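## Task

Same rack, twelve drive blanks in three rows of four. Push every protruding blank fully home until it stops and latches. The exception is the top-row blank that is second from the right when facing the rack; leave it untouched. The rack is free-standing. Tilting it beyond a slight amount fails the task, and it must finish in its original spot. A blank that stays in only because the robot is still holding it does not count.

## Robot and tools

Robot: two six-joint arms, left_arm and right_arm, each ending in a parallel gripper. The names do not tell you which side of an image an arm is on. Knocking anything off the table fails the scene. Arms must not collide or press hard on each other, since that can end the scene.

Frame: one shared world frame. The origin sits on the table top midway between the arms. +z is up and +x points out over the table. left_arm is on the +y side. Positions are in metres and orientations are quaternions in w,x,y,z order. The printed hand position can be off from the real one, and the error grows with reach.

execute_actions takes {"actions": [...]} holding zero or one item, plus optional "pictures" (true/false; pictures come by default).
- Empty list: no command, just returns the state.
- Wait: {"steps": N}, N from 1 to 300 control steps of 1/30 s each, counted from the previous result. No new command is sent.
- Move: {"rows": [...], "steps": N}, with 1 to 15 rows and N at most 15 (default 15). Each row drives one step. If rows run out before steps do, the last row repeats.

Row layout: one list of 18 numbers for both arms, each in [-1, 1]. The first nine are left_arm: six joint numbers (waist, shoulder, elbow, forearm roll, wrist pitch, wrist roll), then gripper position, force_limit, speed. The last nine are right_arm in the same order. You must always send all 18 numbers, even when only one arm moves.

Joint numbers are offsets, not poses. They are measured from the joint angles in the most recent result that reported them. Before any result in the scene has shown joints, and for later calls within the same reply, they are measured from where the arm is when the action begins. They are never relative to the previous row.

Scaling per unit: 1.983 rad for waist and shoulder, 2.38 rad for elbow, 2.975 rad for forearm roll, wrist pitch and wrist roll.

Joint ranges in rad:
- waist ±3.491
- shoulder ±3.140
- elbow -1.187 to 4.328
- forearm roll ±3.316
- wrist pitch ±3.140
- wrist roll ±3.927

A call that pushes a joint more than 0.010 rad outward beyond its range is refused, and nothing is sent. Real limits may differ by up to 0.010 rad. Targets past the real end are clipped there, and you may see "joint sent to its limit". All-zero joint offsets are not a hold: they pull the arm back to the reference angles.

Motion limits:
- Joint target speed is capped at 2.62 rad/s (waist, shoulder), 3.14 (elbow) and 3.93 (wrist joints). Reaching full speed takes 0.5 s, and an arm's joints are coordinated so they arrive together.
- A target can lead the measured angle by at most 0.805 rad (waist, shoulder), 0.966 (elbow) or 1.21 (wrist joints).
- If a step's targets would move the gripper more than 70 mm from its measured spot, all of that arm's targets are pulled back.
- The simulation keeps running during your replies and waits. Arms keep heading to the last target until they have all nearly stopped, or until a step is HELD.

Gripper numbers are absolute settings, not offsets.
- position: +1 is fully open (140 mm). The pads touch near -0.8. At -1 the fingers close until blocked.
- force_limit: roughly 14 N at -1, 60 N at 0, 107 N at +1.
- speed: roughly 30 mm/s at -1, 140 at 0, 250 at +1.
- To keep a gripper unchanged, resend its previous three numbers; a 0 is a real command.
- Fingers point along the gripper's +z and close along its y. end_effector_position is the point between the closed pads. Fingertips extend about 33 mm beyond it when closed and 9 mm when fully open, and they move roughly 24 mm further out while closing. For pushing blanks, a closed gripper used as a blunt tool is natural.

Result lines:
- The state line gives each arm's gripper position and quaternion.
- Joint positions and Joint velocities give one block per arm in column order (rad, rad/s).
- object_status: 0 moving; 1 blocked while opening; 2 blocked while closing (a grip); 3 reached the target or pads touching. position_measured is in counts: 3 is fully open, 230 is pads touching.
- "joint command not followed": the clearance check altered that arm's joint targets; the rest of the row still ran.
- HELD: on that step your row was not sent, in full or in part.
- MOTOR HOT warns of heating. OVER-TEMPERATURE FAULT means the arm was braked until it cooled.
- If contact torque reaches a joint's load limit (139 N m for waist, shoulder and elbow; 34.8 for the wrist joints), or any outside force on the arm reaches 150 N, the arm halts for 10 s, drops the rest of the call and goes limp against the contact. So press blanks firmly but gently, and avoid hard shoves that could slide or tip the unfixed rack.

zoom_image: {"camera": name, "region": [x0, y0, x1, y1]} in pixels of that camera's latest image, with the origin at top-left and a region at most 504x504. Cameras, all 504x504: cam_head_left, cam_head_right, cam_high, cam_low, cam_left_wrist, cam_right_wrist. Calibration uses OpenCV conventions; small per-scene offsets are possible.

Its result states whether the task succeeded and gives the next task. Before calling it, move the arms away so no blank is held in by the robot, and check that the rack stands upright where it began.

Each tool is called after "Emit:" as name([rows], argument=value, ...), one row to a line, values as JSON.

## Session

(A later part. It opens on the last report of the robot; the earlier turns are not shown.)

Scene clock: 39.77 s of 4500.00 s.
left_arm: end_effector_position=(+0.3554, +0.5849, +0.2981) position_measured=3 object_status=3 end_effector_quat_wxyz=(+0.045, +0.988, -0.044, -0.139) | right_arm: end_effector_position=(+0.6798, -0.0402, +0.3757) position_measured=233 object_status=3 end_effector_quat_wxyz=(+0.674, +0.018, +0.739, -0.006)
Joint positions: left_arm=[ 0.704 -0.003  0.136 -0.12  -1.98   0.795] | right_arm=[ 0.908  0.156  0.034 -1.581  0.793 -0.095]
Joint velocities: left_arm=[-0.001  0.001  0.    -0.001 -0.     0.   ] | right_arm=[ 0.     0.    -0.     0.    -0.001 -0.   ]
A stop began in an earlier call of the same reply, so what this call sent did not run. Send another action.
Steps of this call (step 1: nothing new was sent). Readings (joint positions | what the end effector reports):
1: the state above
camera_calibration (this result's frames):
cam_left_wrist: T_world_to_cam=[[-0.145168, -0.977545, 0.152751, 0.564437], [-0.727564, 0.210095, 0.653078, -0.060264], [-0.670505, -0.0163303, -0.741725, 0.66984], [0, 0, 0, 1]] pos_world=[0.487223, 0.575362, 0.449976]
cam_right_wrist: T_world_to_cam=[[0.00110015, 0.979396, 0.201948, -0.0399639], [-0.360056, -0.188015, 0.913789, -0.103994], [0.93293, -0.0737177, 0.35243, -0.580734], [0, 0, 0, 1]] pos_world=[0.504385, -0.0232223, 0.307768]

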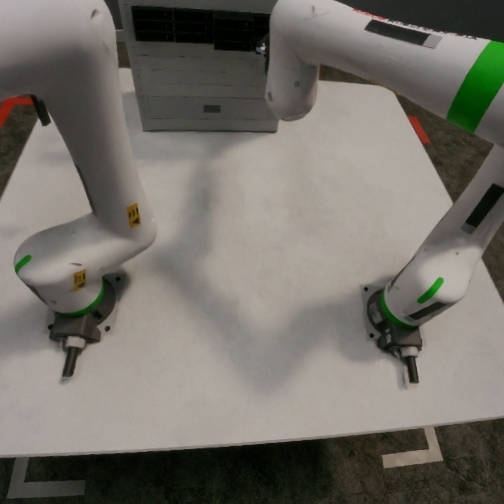

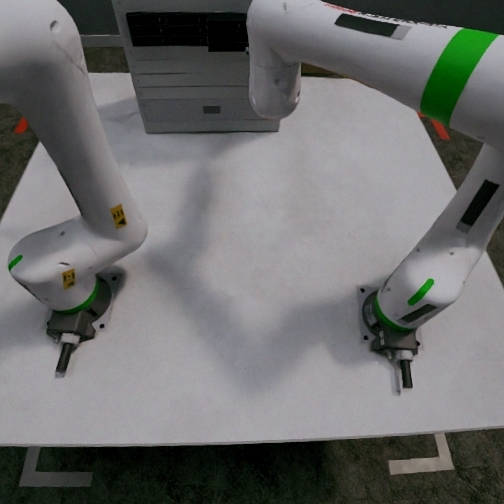

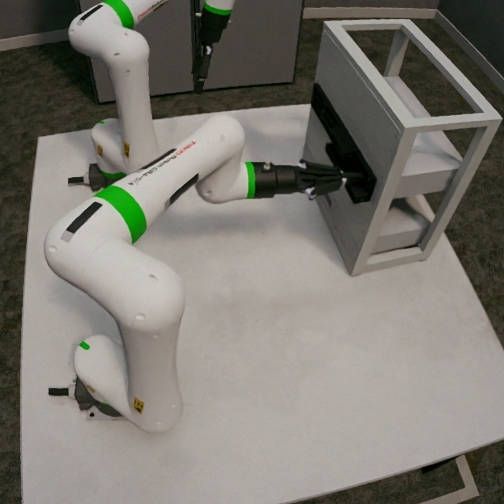

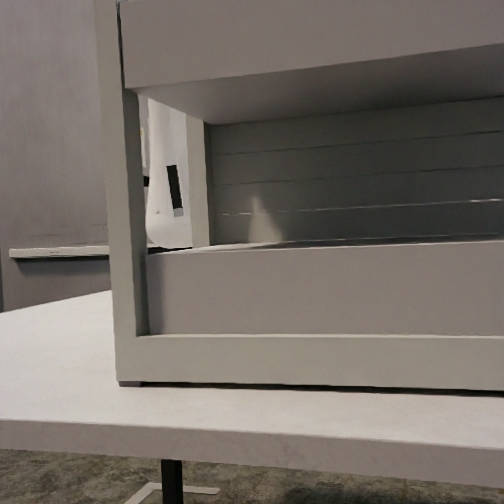

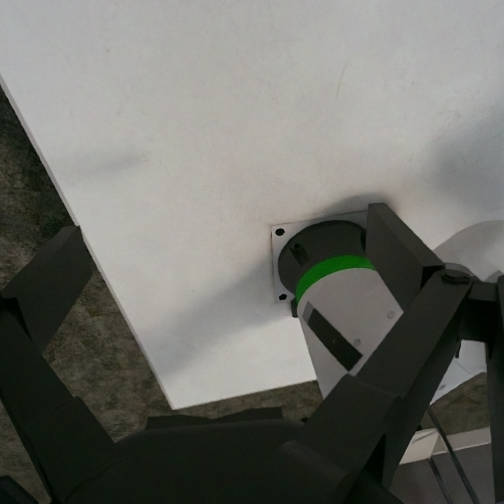

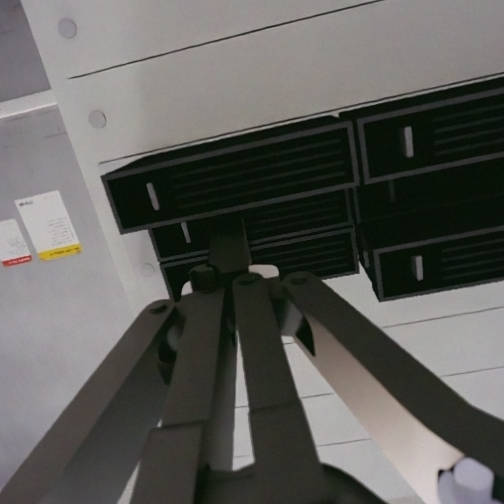

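Latched; flush at about x=0.680. Smaller final steps from here.

Emit:
execute_actions([
  {"rows":[[0,0,0,0,0,0,1,0,0,0.030,-0.0335,-0.0308,0,0.02,0,-1,0,1]],"steps":10},
], pictures=false)

Emit:
execute_actions([
  {"rows":[[0,0,0,0,0,0,1,0,0,0,0.0115,-0.008,0,0,-0.012,-1,0,1]],"steps":10},
], pictures=false)

Emit:
execute_actions([
  {"rows":[[0,0,0,0,0,0,1,0,0,-0.0265,0.0295,0.0277,0,-0.0177,0,-1,0,1]]},
])

Scene clock: 46.63 s of 4500.00 s.
left_arm: end_effector_position=(+0.3554, +0.5849, +0.2981) position_measured=3 object_status=3 end_effector_quat_wxyz=(+0.045, +0.988, -0.044, -0.139) | right_arm: end_effector_position=(+0.6405, -0.0414, +0.3763) position_measured=233 object_status=3 end_effector_quat_wxyz=(+0.674, +0.014, +0.739, -0.010)
Joint positions: left_arm=[ 0.704 -0.003  0.136 -0.12  -1.98   0.795] | right_arm=[ 0.967  0.09  -0.039 -1.581  0.853 -0.095]
Joint velocities: left_arm=[ 0.001 -0.001 -0.    -0.001 -0.001  0.   ] | right_arm=[ 0.002 -0.002 -0.001 -0.001  0.002  0.   ]
Steps of this call (steps 1 to 90: nothing new was sent; then 3.53 s passed at rest; steps 91 to 100: all 10 steps of this action). Readings (joint positions | what the end effector reports):
91: left_arm=[0.704 -0.003 0.136 -0.120 -1.980 0.795] | right_arm=[0.908 0.156 0.034 -1.581 0.793 -0.095] | left_arm position_measured=3 object_status=3 | right_arm position_measured=233 object_status=3
92: left_arm=[0.704 -0.003 0.136 -0.120 -1.980 0.795] | right_arm=[0.910 0.154 0.032 -1.581 0.795 -0.095] | left_arm position_measured=3 object_status=3 | right_arm position_measured=233 object_status=3
94: left_arm=[0.704 -0.003 0.136 -0.120 -1.980 0.795] | right_arm=[0.929 0.133 0.009 -1.581 0.814 -0.095] | left_arm position_measured=3 object_status=3 | right_arm position_measured=233 object_status=3
98: left_arm=[0.704 -0.003 0.136 -0.120 -1.980 0.795] | right_arm=[0.967 0.090 -0.039 -1.581 0.852 -0.095] | left_arm position_measured=3 object_status=3 | right_arm position_measured=233 object_status=3
100: the state above

Scene clock: 46.97 s of 4500.00 s.
left_arm: end_effector_position=(+0.3554, +0.5849, +0.2981) position_measured=3 object_status=3 end_effector_quat_wxyz=(+0.045, +0.988, -0.044, -0.139) | right_arm: end_effector_position=(+0.6402, -0.0416, +0.3488) position_measured=233 object_status=3 end_effector_quat_wxyz=(+0.664, +0.017, +0.748, -0.010)
Joint positions: left_arm=[ 0.704 -0.003  0.136 -0.12  -1.98   0.795] | right_arm=[ 0.967  0.113 -0.058 -1.581  0.853 -0.131]
Joint velocities: left_arm=[-0.     0.    -0.001  0.    -0.003 -0.   ] | right_arm=[-0.002  0.002 -0.001  0.     0.    -0.001]
Steps of this call (steps 1 to 10: all 10 steps of this action). Readings (joint positions | what the end effector reports):
1: left_arm=[0.704 -0.003 0.136 -0.120 -1.980 0.795] | right_arm=[0.967 0.090 -0.039 -1.581 0.853 -0.095] | left_arm position_measured=3 object_status=3 | right_arm position_measured=233 object_status=3
2: left_arm=[0.704 -0.003 0.136 -0.120 -1.980 0.795] | right_arm=[0.967 0.092 -0.041 -1.581 0.853 -0.098] | left_arm position_measured=3 object_status=3 | right_arm position_measured=233 object_status=3
4: left_arm=[0.704 -0.003 0.136 -0.120 -1.980 0.795] | right_arm=[0.967 0.107 -0.053 -1.581 0.853 -0.121] | left_arm position_measured=3 object_status=3 | right_arm position_measured=233 object_status=3
8: left_arm=[0.704 -0.003 0.136 -0.120 -1.980 0.795] | right_arm=[0.967 0.112 -0.058 -1.581 0.853 -0.131] | left_arm position_measured=3 object_status=3 | right_arm position_measured=233 object_status=3
10: the state above

Scene clock: 47.47 s of 4500.00 s.
left_arm: end_effector_position=(+0.3554, +0.5849, +0.2981) position_measured=3 object_status=3 end_effector_quat_wxyz=(+0.045, +0.988, -0.044, -0.139) | right_arm: end_effector_position=(+0.6752, -0.0402, +0.3480) position_measured=233 object_status=3 end_effector_quat_wxyz=(+0.663, +0.022, +0.748, -0.006)
Joint positions: left_arm=[ 0.704 -0.003  0.136 -0.12  -1.98   0.795] | right_arm=[ 0.915  0.171  0.008 -1.581  0.8   -0.131]
Joint velocities: left_arm=[-0.    -0.    -0.     0.001 -0.001  0.   ] | right_arm=[-0.     0.001  0.    -0.001 -0.    -0.   ]
Steps of this call (steps 1 to 15: all 15 steps of this action). Readings (joint positions | what the end effector reports):
1: left_arm=[0.704 -0.003 0.136 -0.120 -1.980 0.795] | right_arm=[0.967 0.113 -0.058 -1.581 0.853 -0.131] | left_arm position_measured=3 object_status=3 | right_arm position_measured=233 object_status=3
2: left_arm=[0.704 -0.003 0.136 -0.120 -1.980 0.795] | right_arm=[0.965 0.115 -0.057 -1.581 0.851 -0.131] | left_arm position_measured=3 object_status=3 | right_arm position_measured=233 object_status=3
4: left_arm=[0.704 -0.003 0.136 -0.120 -1.980 0.795] | right_arm=[0.947 0.136 -0.033 -1.581 0.832 -0.131] | left_arm position_measured=3 object_status=3 | right_arm position_measured=233 object_status=3
8: left_arm=[0.704 -0.003 0.136 -0.120 -1.980 0.795] | right_arm=[0.915 0.171 0.007 -1.581 0.801 -0.131] | left_arm position_measured=3 object_status=3 | right_arm position_measured=233 object_status=3
15: the state above
camera_calibration (this result's frames):
cam_left_wrist: T_world_to_cam=[[-0.145168, -0.977545, 0.152751, 0.564437], [-0.727564, 0.210095, 0.653078, -0.0602642], [-0.670505, -0.0163303, -0.741725, 0.66984], [0, 0, 0, 1]] pos_world=[0.487223, 0.575362, 0.449976]
cam_right_wrist: T_world_to_cam=[[0.0103963, 0.978112, 0.207821, -0.0427876], [-0.335293, -0.192391, 0.922261, -0.100215], [0.942057, -0.0792691, 0.325954, -0.563857], [0, 0, 0, 1]] pos_world=[0.498029, -0.0221259, 0.285108]

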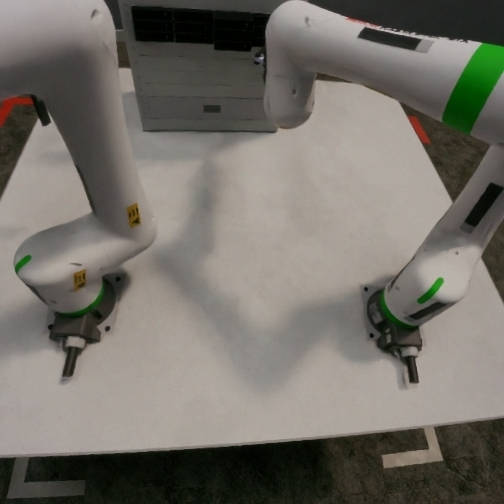

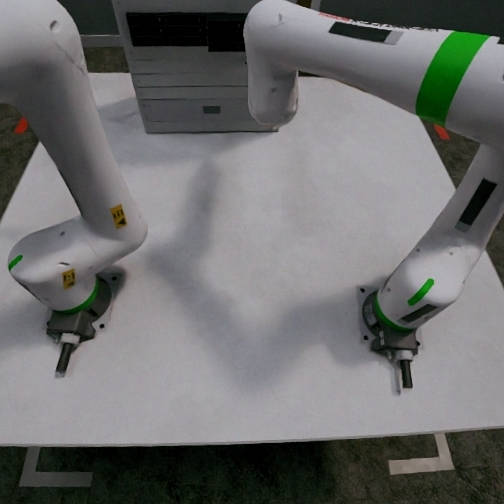

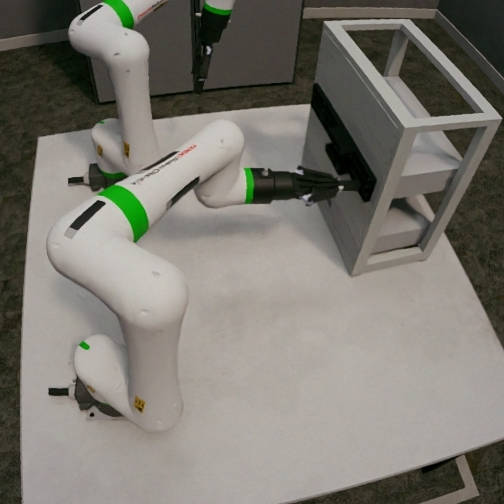

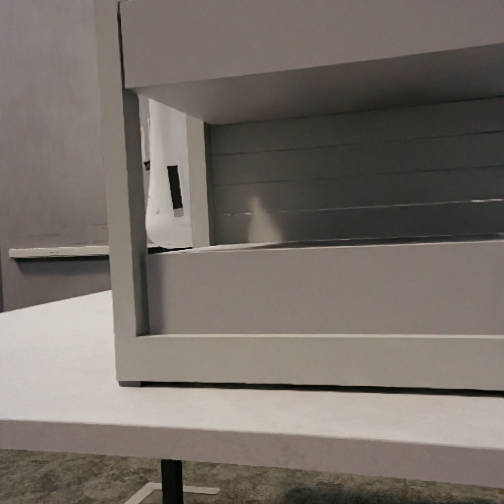

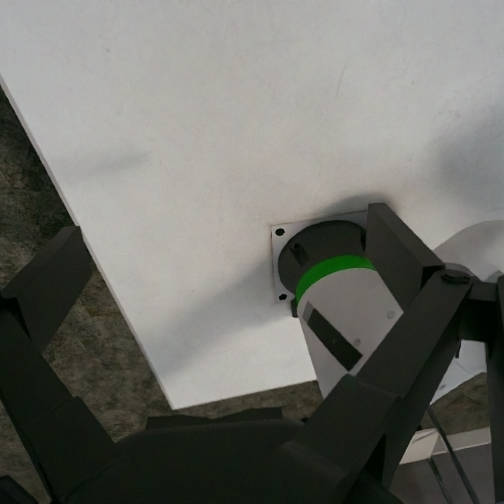

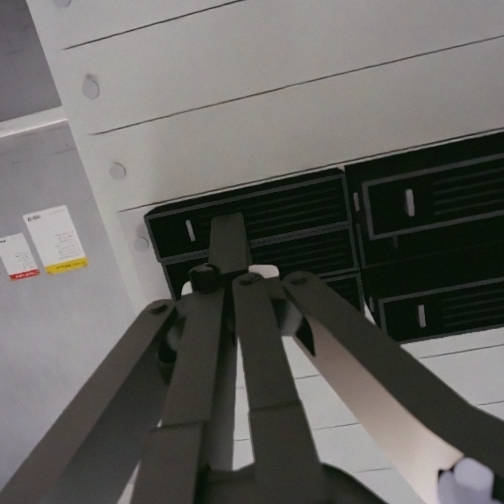

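Emit:
execute_actions([
  {"rows":[[0,0,0,0,0,0,1,0,0,-0.0038,0.0047,0.0032,0,-0.0025,0,-1,0,1]]},
])

Emit:
execute_actions([
  {"rows":[[0,0,0,0,0,0,1,0,0,0.0303,-0.0342,-0.0322,0,0.0202,0,-1,0,1]],"steps":10},
], pictures=false)

Emit:
execute_actions([
  {"rows":[[0,0,0,0,0,0,1,0,0,0.072,0.104,0.0924,0,0.048,-0.004,-1,0,1]]},
], pictures=false)

Emit:
execute_actions([
  {"steps":6},
])

Scene clock: 56.30 s of 4500.00 s.
left_arm: end_effector_position=(+0.3554, +0.5849, +0.2981) position_measured=3 object_status=3 end_effector_quat_wxyz=(+0.045, +0.988, -0.044, -0.139) | right_arm: end_effector_position=(+0.6800, -0.0405, +0.3460) position_measured=233 object_status=3 end_effector_quat_wxyz=(+0.662, +0.022, +0.749, -0.006)
Joint positions: left_arm=[ 0.704 -0.003  0.136 -0.12  -1.98   0.795] | right_arm=[ 0.907  0.18   0.015 -1.581  0.793 -0.131]
Joint velocities: left_arm=[-0.    -0.     0.    -0.     0.002 -0.   ] | right_arm=[ 0.     0.001 -0.    -0.     0.     0.   ]
Steps of this call (steps 1 to 15: the robot went on to your last target; steps 16 to 90: nothing new was sent; then 5.33 s passed at rest; steps 91 to 105: all 15 steps of this action). Readings (joint positions | what the end effector reports):
91: left_arm=[0.704 -0.003 0.136 -0.120 -1.980 0.795] | right_arm=[0.915 0.171 0.008 -1.581 0.800 -0.131] | left_arm position_measured=3 object_status=3 | right_arm position_measured=233 object_status=3
92: left_arm=[0.704 -0.003 0.136 -0.120 -1.980 0.795] | right_arm=[0.913 0.173 0.009 -1.581 0.799 -0.131] | left_arm position_measured=3 object_status=3 | right_arm position_measured=233 object_status=3
94: left_arm=[0.704 -0.003 0.136 -0.120 -1.980 0.795] | right_arm=[0.908 0.179 0.014 -1.581 0.794 -0.131] | left_arm position_measured=3 object_status=3 | right_arm position_measured=233 object_status=3
98: left_arm=[0.704 -0.003 0.136 -0.120 -1.980 0.795] | right_arm=[0.907 0.180 0.015 -1.581 0.793 -0.131] | left_arm position_measured=3 object_status=3 | right_arm position_measured=233 object_status=3
105: the state above
camera_calibration (this result's frames):
cam_left_wrist: T_world_to_cam=[[-0.145168, -0.977545, 0.152751, 0.564437], [-0.727564, 0.210095, 0.653078, -0.0602641], [-0.670505, -0.0163301, -0.741725, 0.66984], [0, 0, 0, 1]] pos_world=[0.487223, 0.575362, 0.449976]
cam_right_wrist: T_world_to_cam=[[0.0110295, 0.978154, 0.207591, -0.0424928], [-0.333525, -0.192116, 0.922959, -0.0982109], [0.942677, -0.0794165, 0.32412, -0.567598], [0, 0, 0, 1]] pos_world=[0.502774, -0.02238, 0.283435]

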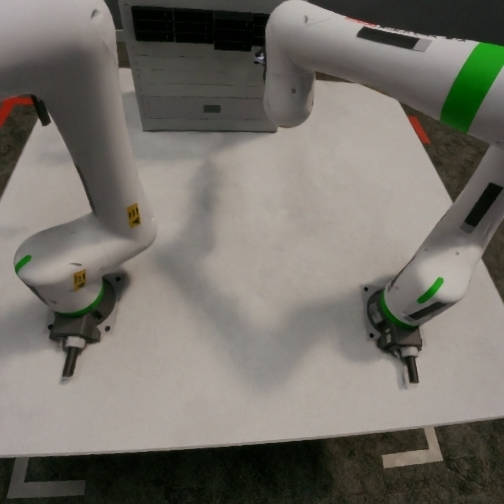

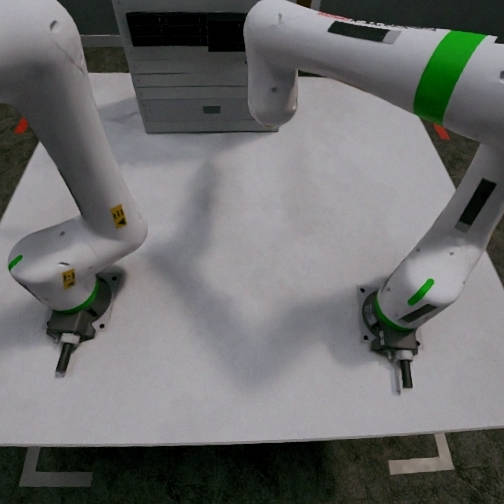

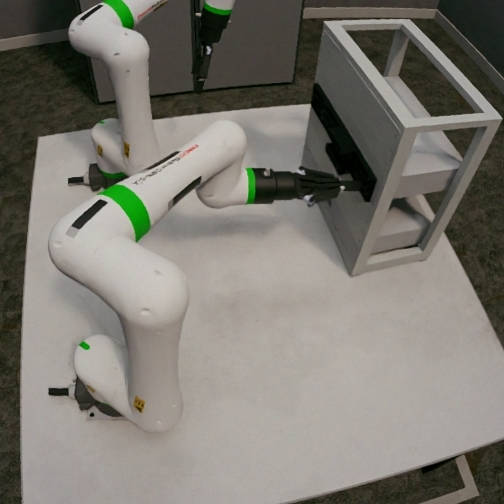

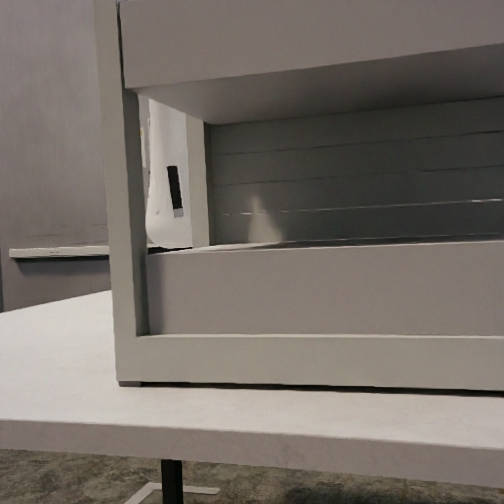

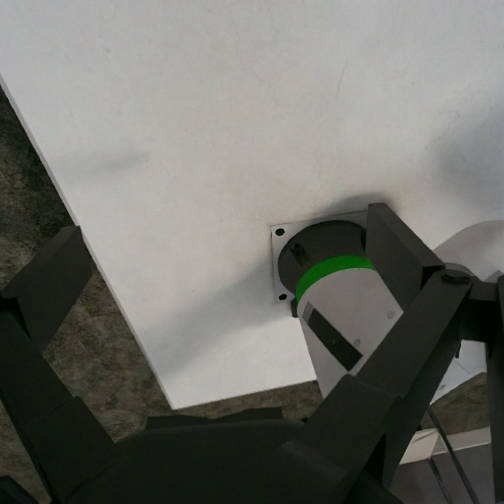

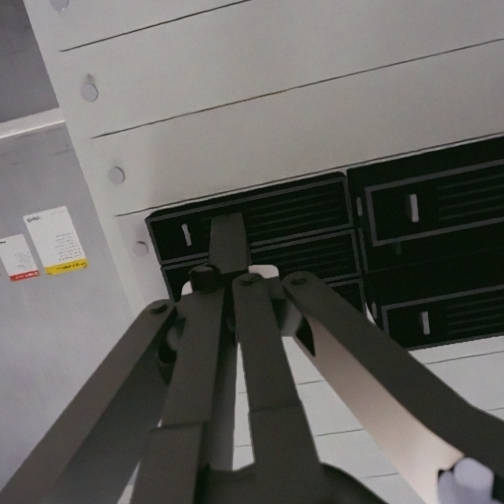

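Scene clock: 56.63 s of 4500.00 s.
left_arm: end_effector_position=(+0.3554, +0.5849, +0.2981) position_measured=3 object_status=3 end_effector_quat_wxyz=(+0.045, +0.988, -0.044, -0.139) | right_arm: end_effector_position=(+0.6398, -0.0422, +0.3469) position_measured=233 object_status=3 end_effector_quat_wxyz=(+0.663, +0.017, +0.748, -0.011)
Joint positions: left_arm=[ 0.704 -0.003  0.136 -0.12  -1.98   0.795] | right_arm=[ 0.967  0.113 -0.061 -1.581  0.853 -0.131]
Joint velocities: left_arm=[-0.001 -0.    -0.    -0.     0.    -0.   ] | right_arm=[ 0.002 -0.002 -0.002  0.001  0.001 -0.   ]
Steps of this call (steps 1 to 10: all 10 steps of this action). Readings (joint positions | what the end effector reports):
1: left_arm=[0.704 -0.003 0.136 -0.120 -1.980 0.795] | right_arm=[0.907 0.180 0.015 -1.581 0.793 -0.131] | left_arm position_measured=3 object_status=3 | right_arm position_measured=233 object_status=3
2: left_arm=[0.704 -0.003 0.136 -0.120 -1.980 0.795] | right_arm=[0.909 0.179 0.014 -1.581 0.794 -0.131] | left_arm position_measured=3 object_status=3 | right_arm position_measured=233 object_status=3
4: left_arm=[0.704 -0.003 0.136 -0.120 -1.980 0.795] | right_arm=[0.926 0.160 -0.008 -1.581 0.811 -0.131] | left_arm position_measured=3 object_status=3 | right_arm position_measured=233 object_status=3
8: left_arm=[0.704 -0.003 0.136 -0.120 -1.980 0.795] | right_arm=[0.966 0.114 -0.060 -1.581 0.852 -0.131] | left_arm position_measured=3 object_status=3 | right_arm position_measured=233 object_status=3
10: the state above

Scene clock: 57.13 s of 4500.00 s.
left_arm: end_effector_position=(+0.3554, +0.5849, +0.2981) position_measured=3 object_status=3 end_effector_quat_wxyz=(+0.045, +0.988, -0.044, -0.139) | right_arm: end_effector_position=(+0.6395, +0.0681, +0.3436) position_measured=233 object_status=3 end_effector_quat_wxyz=(+0.673, +0.019, +0.740, -0.008)
Joint positions: left_arm=[ 0.704 -0.003  0.136 -0.12  -1.98   0.795] | right_arm=[ 1.11   0.319  0.159 -1.581  0.995 -0.143]
Joint velocities: left_arm=[-0.001  0.     0.001  0.001  0.    -0.   ] | right_arm=[-0.001  0.001  0.005 -0.001  0.009 -0.   ]
Steps of this call (steps 1 to 15: all 15 steps of this action). Readings (joint positions | what the end effector reports):
1: left_arm=[0.704 -0.003 0.136 -0.120 -1.980 0.795] | right_arm=[0.967 0.113 -0.061 -1.581 0.853 -0.131] | left_arm position_measured=3 object_status=3 | right_arm position_measured=233 object_status=3
2: left_arm=[0.704 -0.003 0.136 -0.120 -1.980 0.795] | right_arm=[0.969 0.115 -0.060 -1.581 0.855 -0.131] | left_arm position_measured=3 object_status=3 | right_arm position_measured=233 object_status=3
4: left_arm=[0.704 -0.003 0.136 -0.120 -1.980 0.795] | right_arm=[0.983 0.135 -0.037 -1.581 0.869 -0.132] | left_arm position_measured=3 object_status=3 | right_arm position_measured=233 object_status=3
8: left_arm=[0.704 -0.003 0.136 -0.120 -1.980 0.795] | right_arm=[1.050 0.233 0.067 -1.581 0.937 -0.138] | left_arm position_measured=3 object_status=3 | right_arm position_measured=233 object_status=3
15: the state above

Scene clock: 57.33 s of 4500.00 s.
left_arm: end_effector_position=(+0.3554, +0.5849, +0.2981) position_measured=3 object_status=3 end_effector_quat_wxyz=(+0.045, +0.988, -0.044, -0.139) | right_arm: end_effector_position=(+0.6395, +0.0682, +0.3436) position_measured=233 object_status=3 end_effector_quat_wxyz=(+0.673, +0.019, +0.740, -0.008)
Joint positions: left_arm=[ 0.704 -0.003  0.136 -0.12  -1.98   0.795] | right_arm=[ 1.11   0.319  0.159 -1.581  0.995 -0.143]
Joint velocities: left_arm=[-0.     0.     0.001 -0.    -0.    -0.   ] | right_arm=[ 0.001  0.     0.     0.001  0.001 -0.   ]
Steps of this call (steps 1 to 6: the robot went on to your last target). Readings (joint positions | what the end effector reports):
1: left_arm=[0.704 -0.003 0.136 -0.120 -1.980 0.795] | right_arm=[1.110 0.319 0.159 -1.581 0.995 -0.143] | left_arm position_measured=3 object_status=3 | right_arm position_measured=233 object_status=3
2: left_arm=[0.704 -0.003 0.136 -0.120 -1.980 0.795] | right_arm=[1.110 0.319 0.159 -1.581 0.995 -0.143] | left_arm position_measured=3 object_status=3 | right_arm position_measured=233 object_status=3
4: left_arm=[0.704 -0.003 0.136 -0.120 -1.980 0.795] | right_arm=[1.110 0.319 0.159 -1.581 0.995 -0.143] | left_arm position_measured=3 object_status=3 | right_arm position_measured=233 object_status=3
6: the state above
camera_calibration (this result's frames):
cam_left_wrist: T_world_to_cam=[[-0.145168, -0.977545, 0.152751, 0.564437], [-0.727564, 0.210095, 0.653078, -0.0602639], [-0.670505, -0.0163302, -0.741725, 0.66984], [0, 0, 0, 1]] pos_world=[0.487223, 0.575362, 0.449976]
cam_right_wrist: T_world_to_cam=[[0.00414069, 0.979644, 0.200699, -0.141153], [-0.358172, -0.185933, 0.914955, -0.070566], [0.933647, -0.0756734, 0.350111, -0.523378], [0, 0, 0, 1]] pos_world=[0.46396, 0.0855533, 0.276135]

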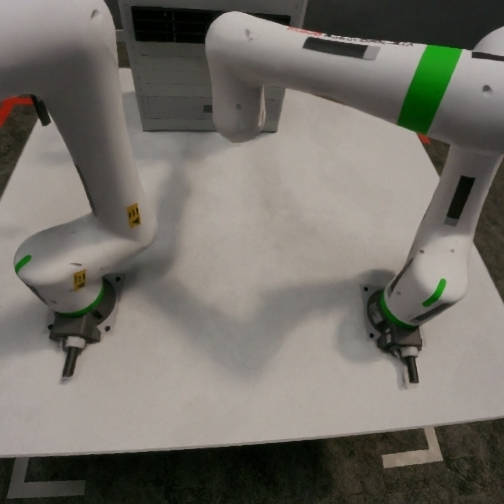

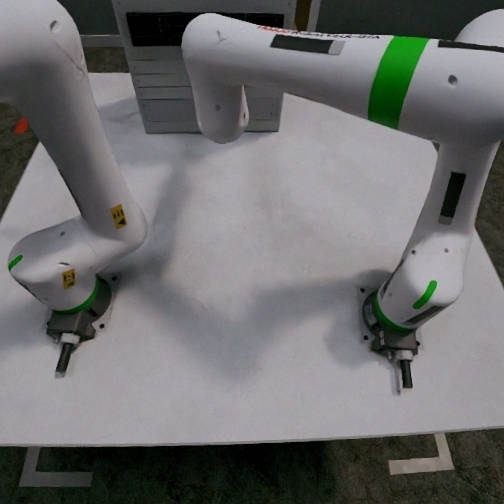

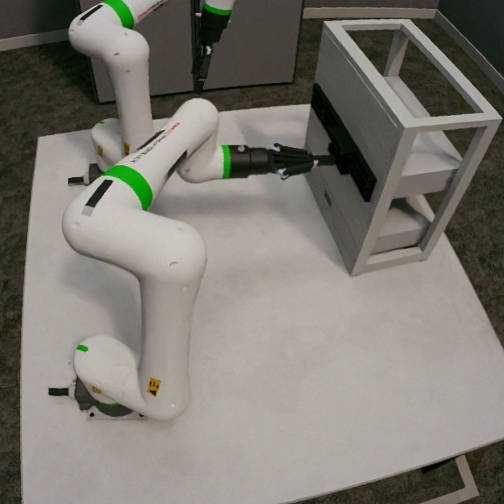

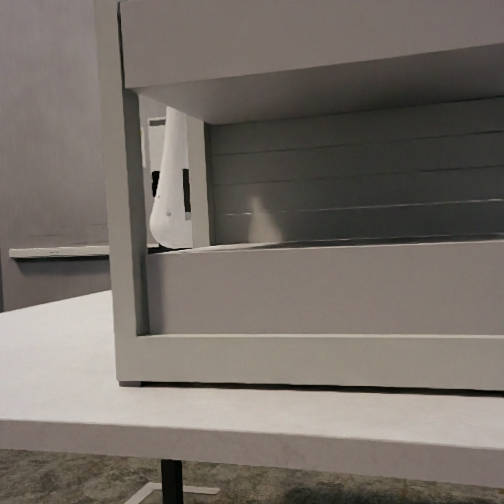

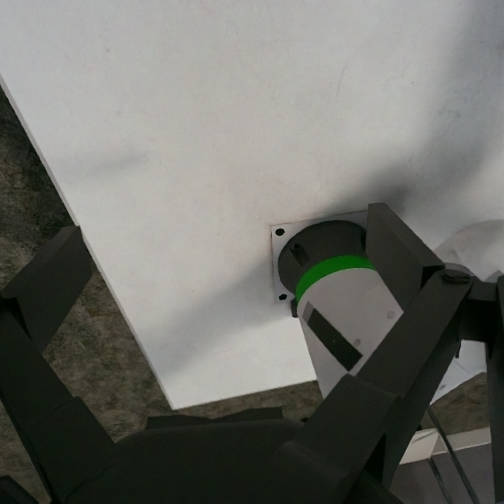

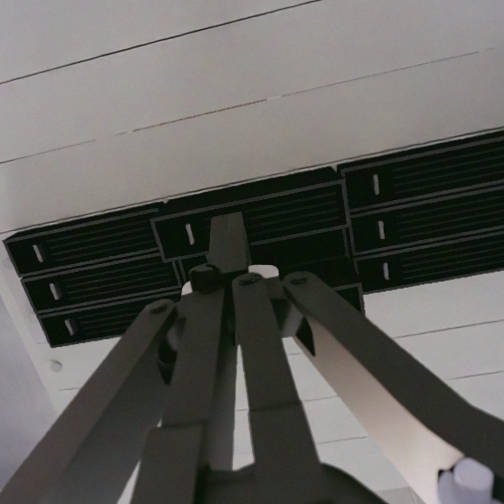

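Emit:
execute_actions([
  {"rows":[[0,0,0,0,0,0,1,0,0,-0.0234,0.0216,0.0247,0,-0.0156,0,-1,0,1]]},
])

Emit:
execute_actions([
  {"rows":[[0,0,0,0,0,0,1,0,0,-0.0031,0.0029,0.0031,0,-0.002,0,-1,0,1]]},
])

Scene clock: 66.93 s of 4500.00 s.
left_arm: end_effector_position=(+0.3554, +0.5849, +0.2981) position_measured=3 object_status=3 end_effector_quat_wxyz=(+0.045, +0.988, -0.044, -0.139) | right_arm: end_effector_position=(+0.6715, +0.0697, +0.3454) position_measured=233 object_status=3 end_effector_quat_wxyz=(+0.674, +0.025, +0.738, -0.002)
Joint positions: left_arm=[ 0.704 -0.003  0.136 -0.12  -1.98   0.795] | right_arm=[ 1.064  0.362  0.218 -1.581  0.949 -0.143]
Joint velocities: left_arm=[ 0.002 -0.001 -0.    -0.     0.001 -0.   ] | right_arm=[ 0.     0.     0.     0.001 -0.001  0.   ]
Steps of this call (steps 1 to 15: the robot went on to your last target; steps 16 to 90: nothing new was sent; then 6.10 s passed at rest; steps 91 to 105: all 15 steps of this action). Readings (joint positions | what the end effector reports):
91: left_arm=[0.704 -0.003 0.136 -0.120 -1.980 0.795] | right_arm=[1.110 0.319 0.159 -1.581 0.996 -0.143] | left_arm position_measured=3 object_status=3 | right_arm position_measured=233 object_status=3
92: left_arm=[0.704 -0.003 0.136 -0.120 -1.980 0.795] | right_arm=[1.108 0.321 0.162 -1.581 0.994 -0.143] | left_arm position_measured=3 object_status=3 | right_arm position_measured=233 object_status=3
94: left_arm=[0.704 -0.003 0.136 -0.120 -1.980 0.795] | right_arm=[1.089 0.339 0.186 -1.581 0.974 -0.143] | left_arm position_measured=3 object_status=3 | right_arm position_measured=233 object_status=3
98: left_arm=[0.704 -0.003 0.136 -0.120 -1.980 0.795] | right_arm=[1.064 0.362 0.217 -1.581 0.949 -0.143] | left_arm position_measured=3 object_status=3 | right_arm position_measured=233 object_status=3
105: the state above
camera_calibration (this result's frames):
cam_left_wrist: T_world_to_cam=[[-0.145168, -0.977545, 0.152751, 0.564437], [-0.727564, 0.210095, 0.653078, -0.0602642], [-0.670505, -0.0163301, -0.741725, 0.66984], [0, 0, 0, 1]] pos_world=[0.487223, 0.575362, 0.449976]
cam_right_wrist: T_world_to_cam=[[0.00381789, 0.976016, 0.217666, -0.148527], [-0.361955, -0.20156, 0.910144, -0.0551599], [0.932188, -0.08226, 0.352504, -0.553219], [0, 0, 0, 1]] pos_world=[0.496306, 0.088339, 0.277545]

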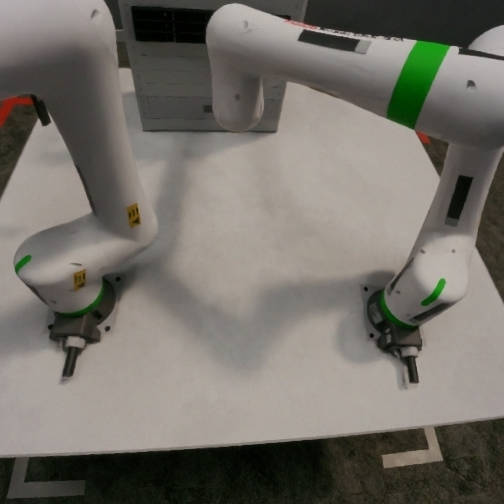

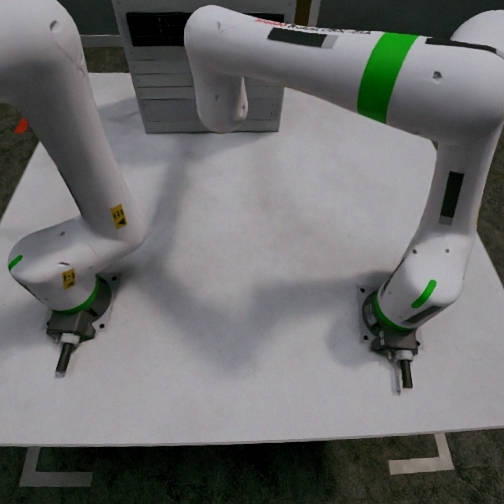

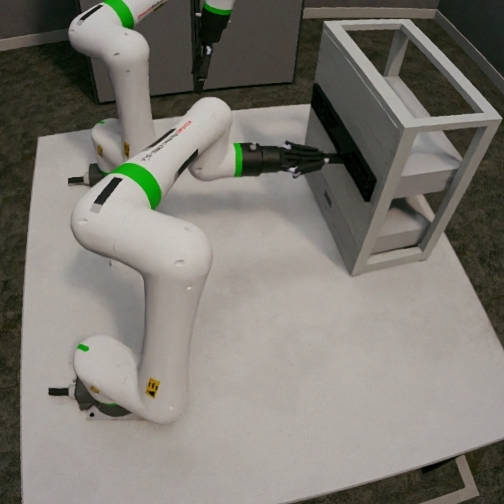

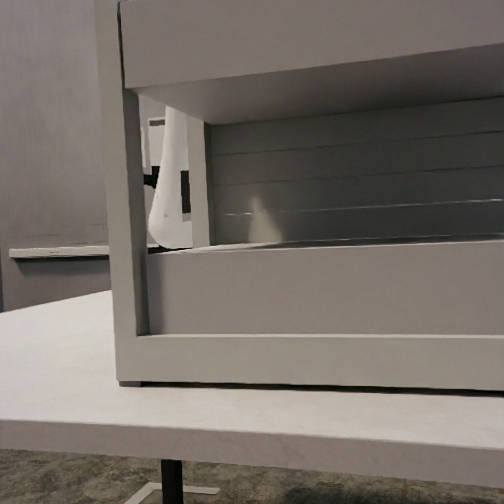

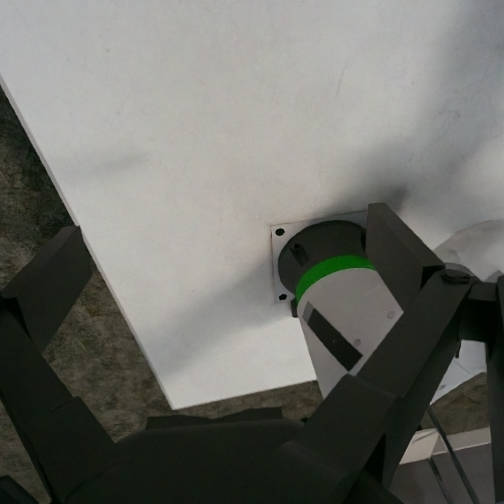

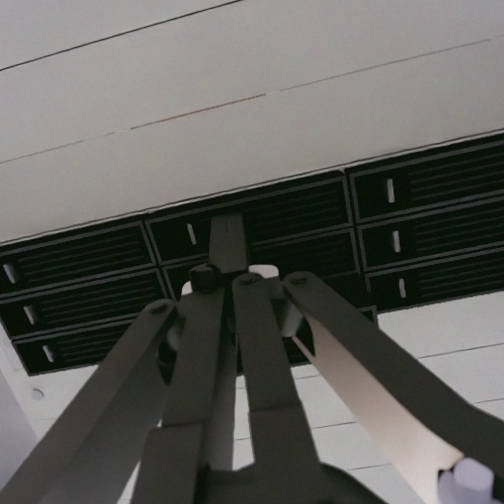

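Scene clock: 67.43 s of 4500.00 s.
left_arm: end_effector_position=(+0.3554, +0.5849, +0.2981) position_measured=3 object_status=3 end_effector_quat_wxyz=(+0.045, +0.988, -0.044, -0.139) | right_arm: end_effector_position=(+0.6757, +0.0696, +0.3453) position_measured=233 object_status=3 end_effector_quat_wxyz=(+0.674, +0.026, +0.738, -0.001)
Joint positions: left_arm=[ 0.704 -0.003  0.136 -0.12  -1.98   0.795] | right_arm=[ 1.057  0.368  0.225 -1.581  0.943 -0.143]
Joint velocities: left_arm=[-0.001  0.001  0.    -0.    -0.001  0.   ] | right_arm=[-0.     0.     0.    -0.001 -0.    -0.   ]
Steps of this call (steps 1 to 15: all 15 steps of this action). Readings (joint positions | what the end effector reports):
1: left_arm=[0.704 -0.003 0.136 -0.120 -1.980 0.795] | right_arm=[1.064 0.362 0.218 -1.581 0.949 -0.143] | left_arm position_measured=3 object_status=3 | right_arm position_measured=233 object_status=3
2: left_arm=[0.704 -0.003 0.136 -0.120 -1.980 0.795] | right_arm=[1.062 0.363 0.220 -1.581 0.947 -0.143] | left_arm position_measured=3 object_status=3 | right_arm position_measured=233 object_status=3
4: left_arm=[0.704 -0.003 0.136 -0.120 -1.980 0.795] | right_arm=[1.059 0.367 0.224 -1.581 0.944 -0.143] | left_arm position_measured=3 object_status=3 | right_arm position_measured=233 object_status=3
8: left_arm=[0.704 -0.003 0.136 -0.120 -1.980 0.795] | right_arm=[1.058 0.367 0.225 -1.581 0.943 -0.143] | left_arm position_measured=3 object_status=3 | right_arm position_measured=233 object_status=3
15: the state above
camera_calibration (this result's frames):
cam_left_wrist: T_world_to_cam=[[-0.145168, -0.977545, 0.152751, 0.564437], [-0.727564, 0.210095, 0.653078, -0.0602639], [-0.670505, -0.0163302, -0.741725, 0.66984], [0, 0, 0, 1]] pos_world=[0.487223, 0.575362, 0.449976]
cam_right_wrist: T_world_to_cam=[[0.00406397, 0.975582, 0.219599, -0.149226], [-0.362247, -0.20325, 0.909652, -0.0530842], [0.932073, -0.0832459, 0.352575, -0.556997], [0, 0, 0, 1]] pos_world=[0.500539, 0.0884251, 0.277441]

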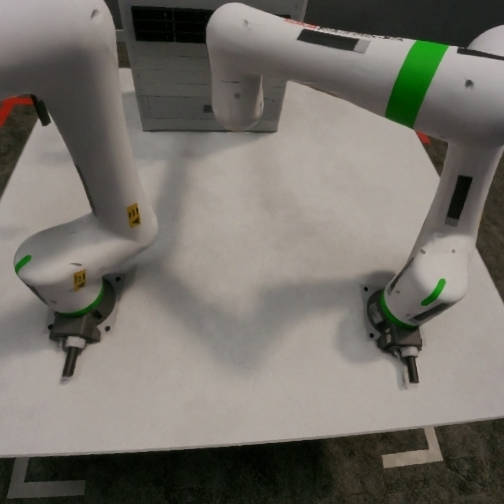

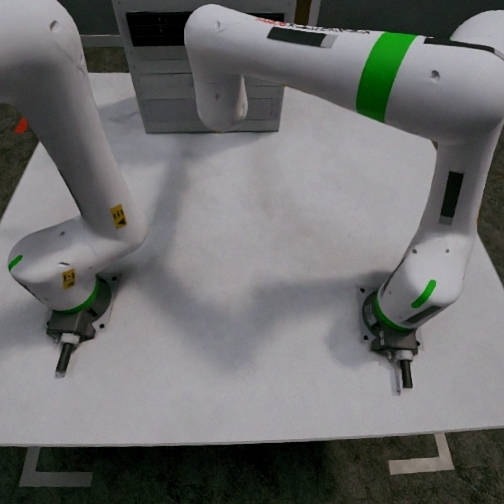

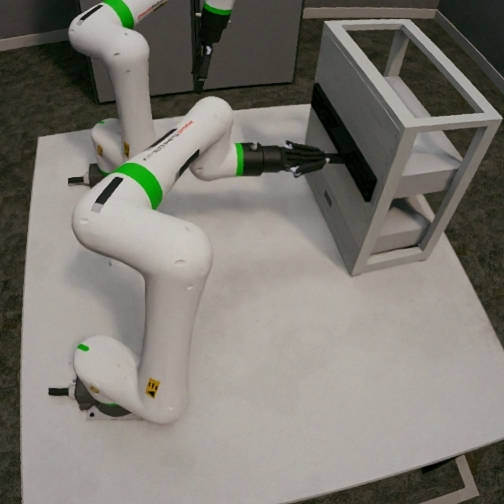

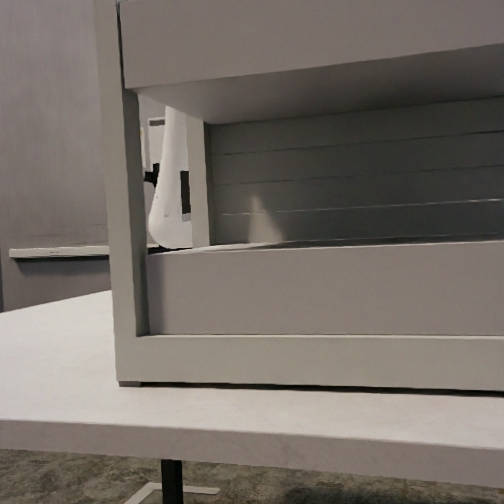

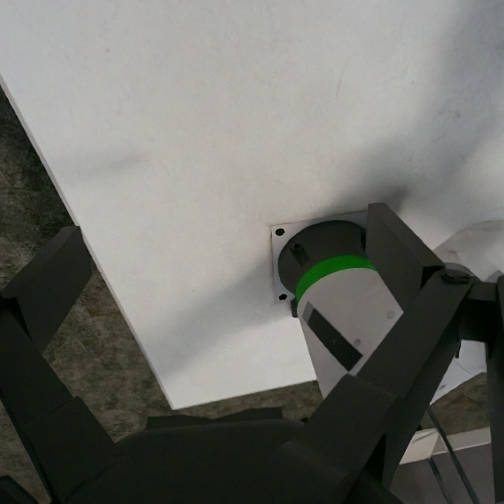

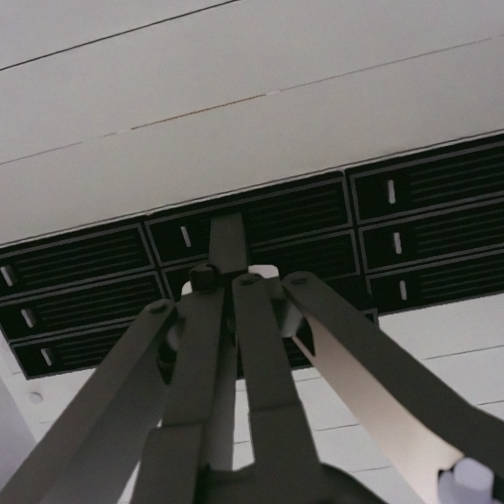

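The tab shifted. Backing off to check.

Emit:
execute_actions([
  {"rows":[[0,0,0,0,0,0,1,0,0,0.04,-0.036,-0.036,0,0.026,0,-1,0,1]]},
])

Emit:
zoom_image(camera="cam_right_wrist", region=[0,80,504,340])

Scene clock: 70.63 s of 4500.00 s.
left_arm: end_effector_position=(+0.3554, +0.5849, +0.2981) position_measured=3 object_status=3 end_effector_quat_wxyz=(+0.045, +0.988, -0.044, -0.139) | right_arm: end_effector_position=(+0.6233, +0.0699, +0.3496) position_measured=233 object_status=3 end_effector_quat_wxyz=(+0.675, +0.018, +0.738, -0.007)
Joint positions: left_arm=[ 0.704 -0.003  0.136 -0.12  -1.98   0.795] | right_arm=[ 1.137  0.296  0.139 -1.581  1.02  -0.143]
Joint velocities: left_arm=[ 0.    -0.     0.001 -0.     0.    -0.   ] | right_arm=[-0.    -0.001 -0.001  0.001  0.     0.   ]
Steps of this call (steps 1 to 15: the robot went on to your last target; steps 16 to 81: nothing new was sent; steps 82 to 96: all 15 steps of this action). Readings (joint positions | what the end effector reports):
82: left_arm=[0.704 -0.003 0.136 -0.120 -1.980 0.795] | right_arm=[1.057 0.368 0.225 -1.581 0.943 -0.143] | left_arm position_measured=3 object_status=3 | right_arm position_measured=233 object_status=3
83: left_arm=[0.704 -0.003 0.136 -0.120 -1.980 0.795] | right_arm=[1.059 0.366 0.223 -1.580 0.945 -0.143] | left_arm position_measured=3 object_status=3 | right_arm position_measured=233 object_status=3
85: left_arm=[0.704 -0.003 0.136 -0.120 -1.980 0.795] | right_arm=[1.080 0.347 0.201 -1.579 0.965 -0.143] | left_arm position_measured=3 object_status=3 | right_arm position_measured=233 object_status=3
89: left_arm=[0.704 -0.003 0.136 -0.120 -1.980 0.795] | right_arm=[1.135 0.298 0.142 -1.580 1.018 -0.143] | left_arm position_measured=3 object_status=3 | right_arm position_measured=233 object_status=3
96: the state above
camera_calibration (this result's frames):
cam_left_wrist: T_world_to_cam=[[-0.145168, -0.977545, 0.152751, 0.564437], [-0.727564, 0.210095, 0.653078, -0.060264], [-0.670505, -0.0163302, -0.741725, 0.66984], [0, 0, 0, 1]] pos_world=[0.487223, 0.575362, 0.449976]
cam_right_wrist: T_world_to_cam=[[0.00110127, 0.979577, 0.201064, -0.142228], [-0.362381, -0.187007, 0.913076, -0.0781324], [0.93203, -0.0738673, 0.354774, -0.510987], [0, 0, 0, 1]] pos_world=[0.448098, 0.0869666, 0.281222]

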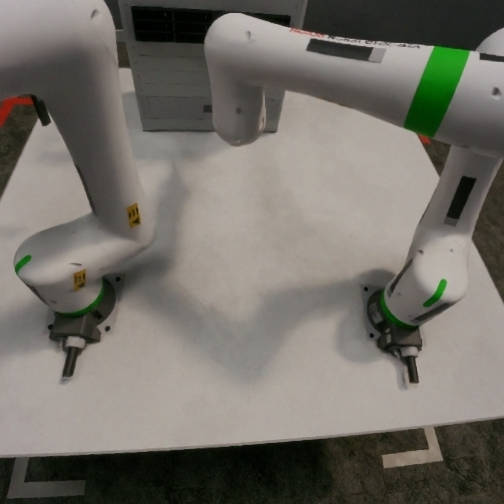

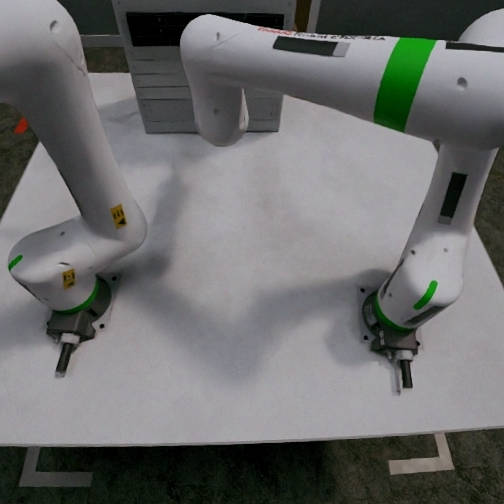

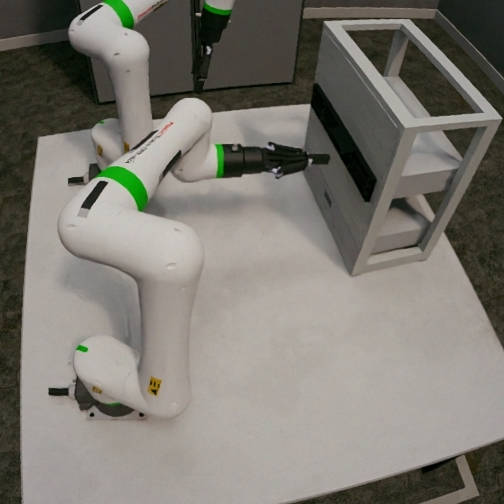

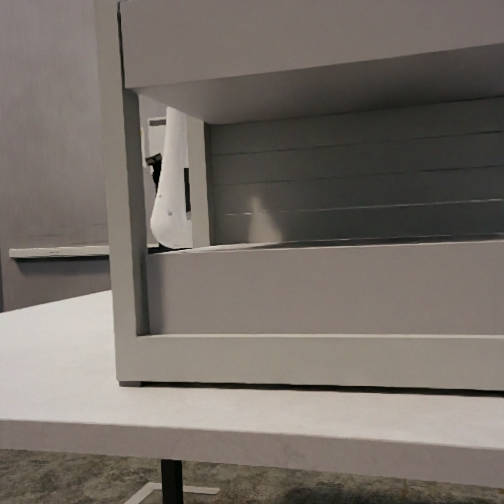

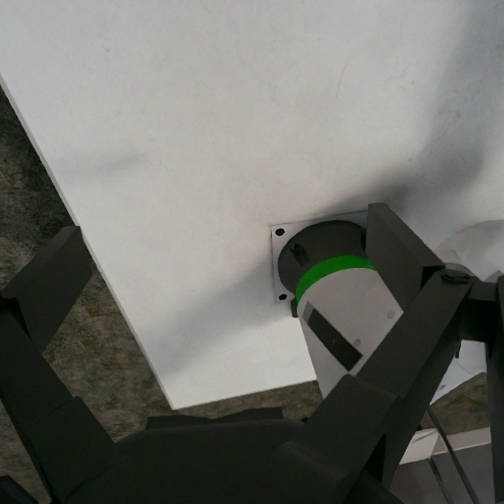

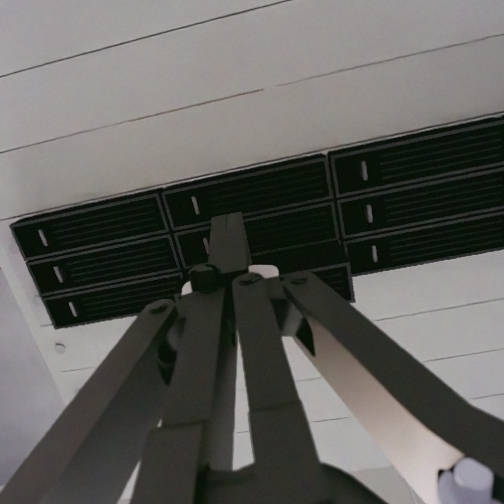

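Region (0, 80, 504, 340) of cam_right_wrist's 504x504 image, scaled by 1.000; it fills the top 260 rows of this view, and the rest is white.

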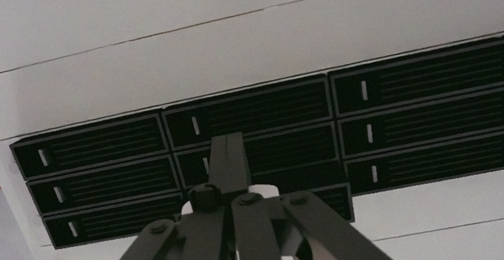

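Emit:
finished_scene(scene=2)

The scene is finished: the task was done.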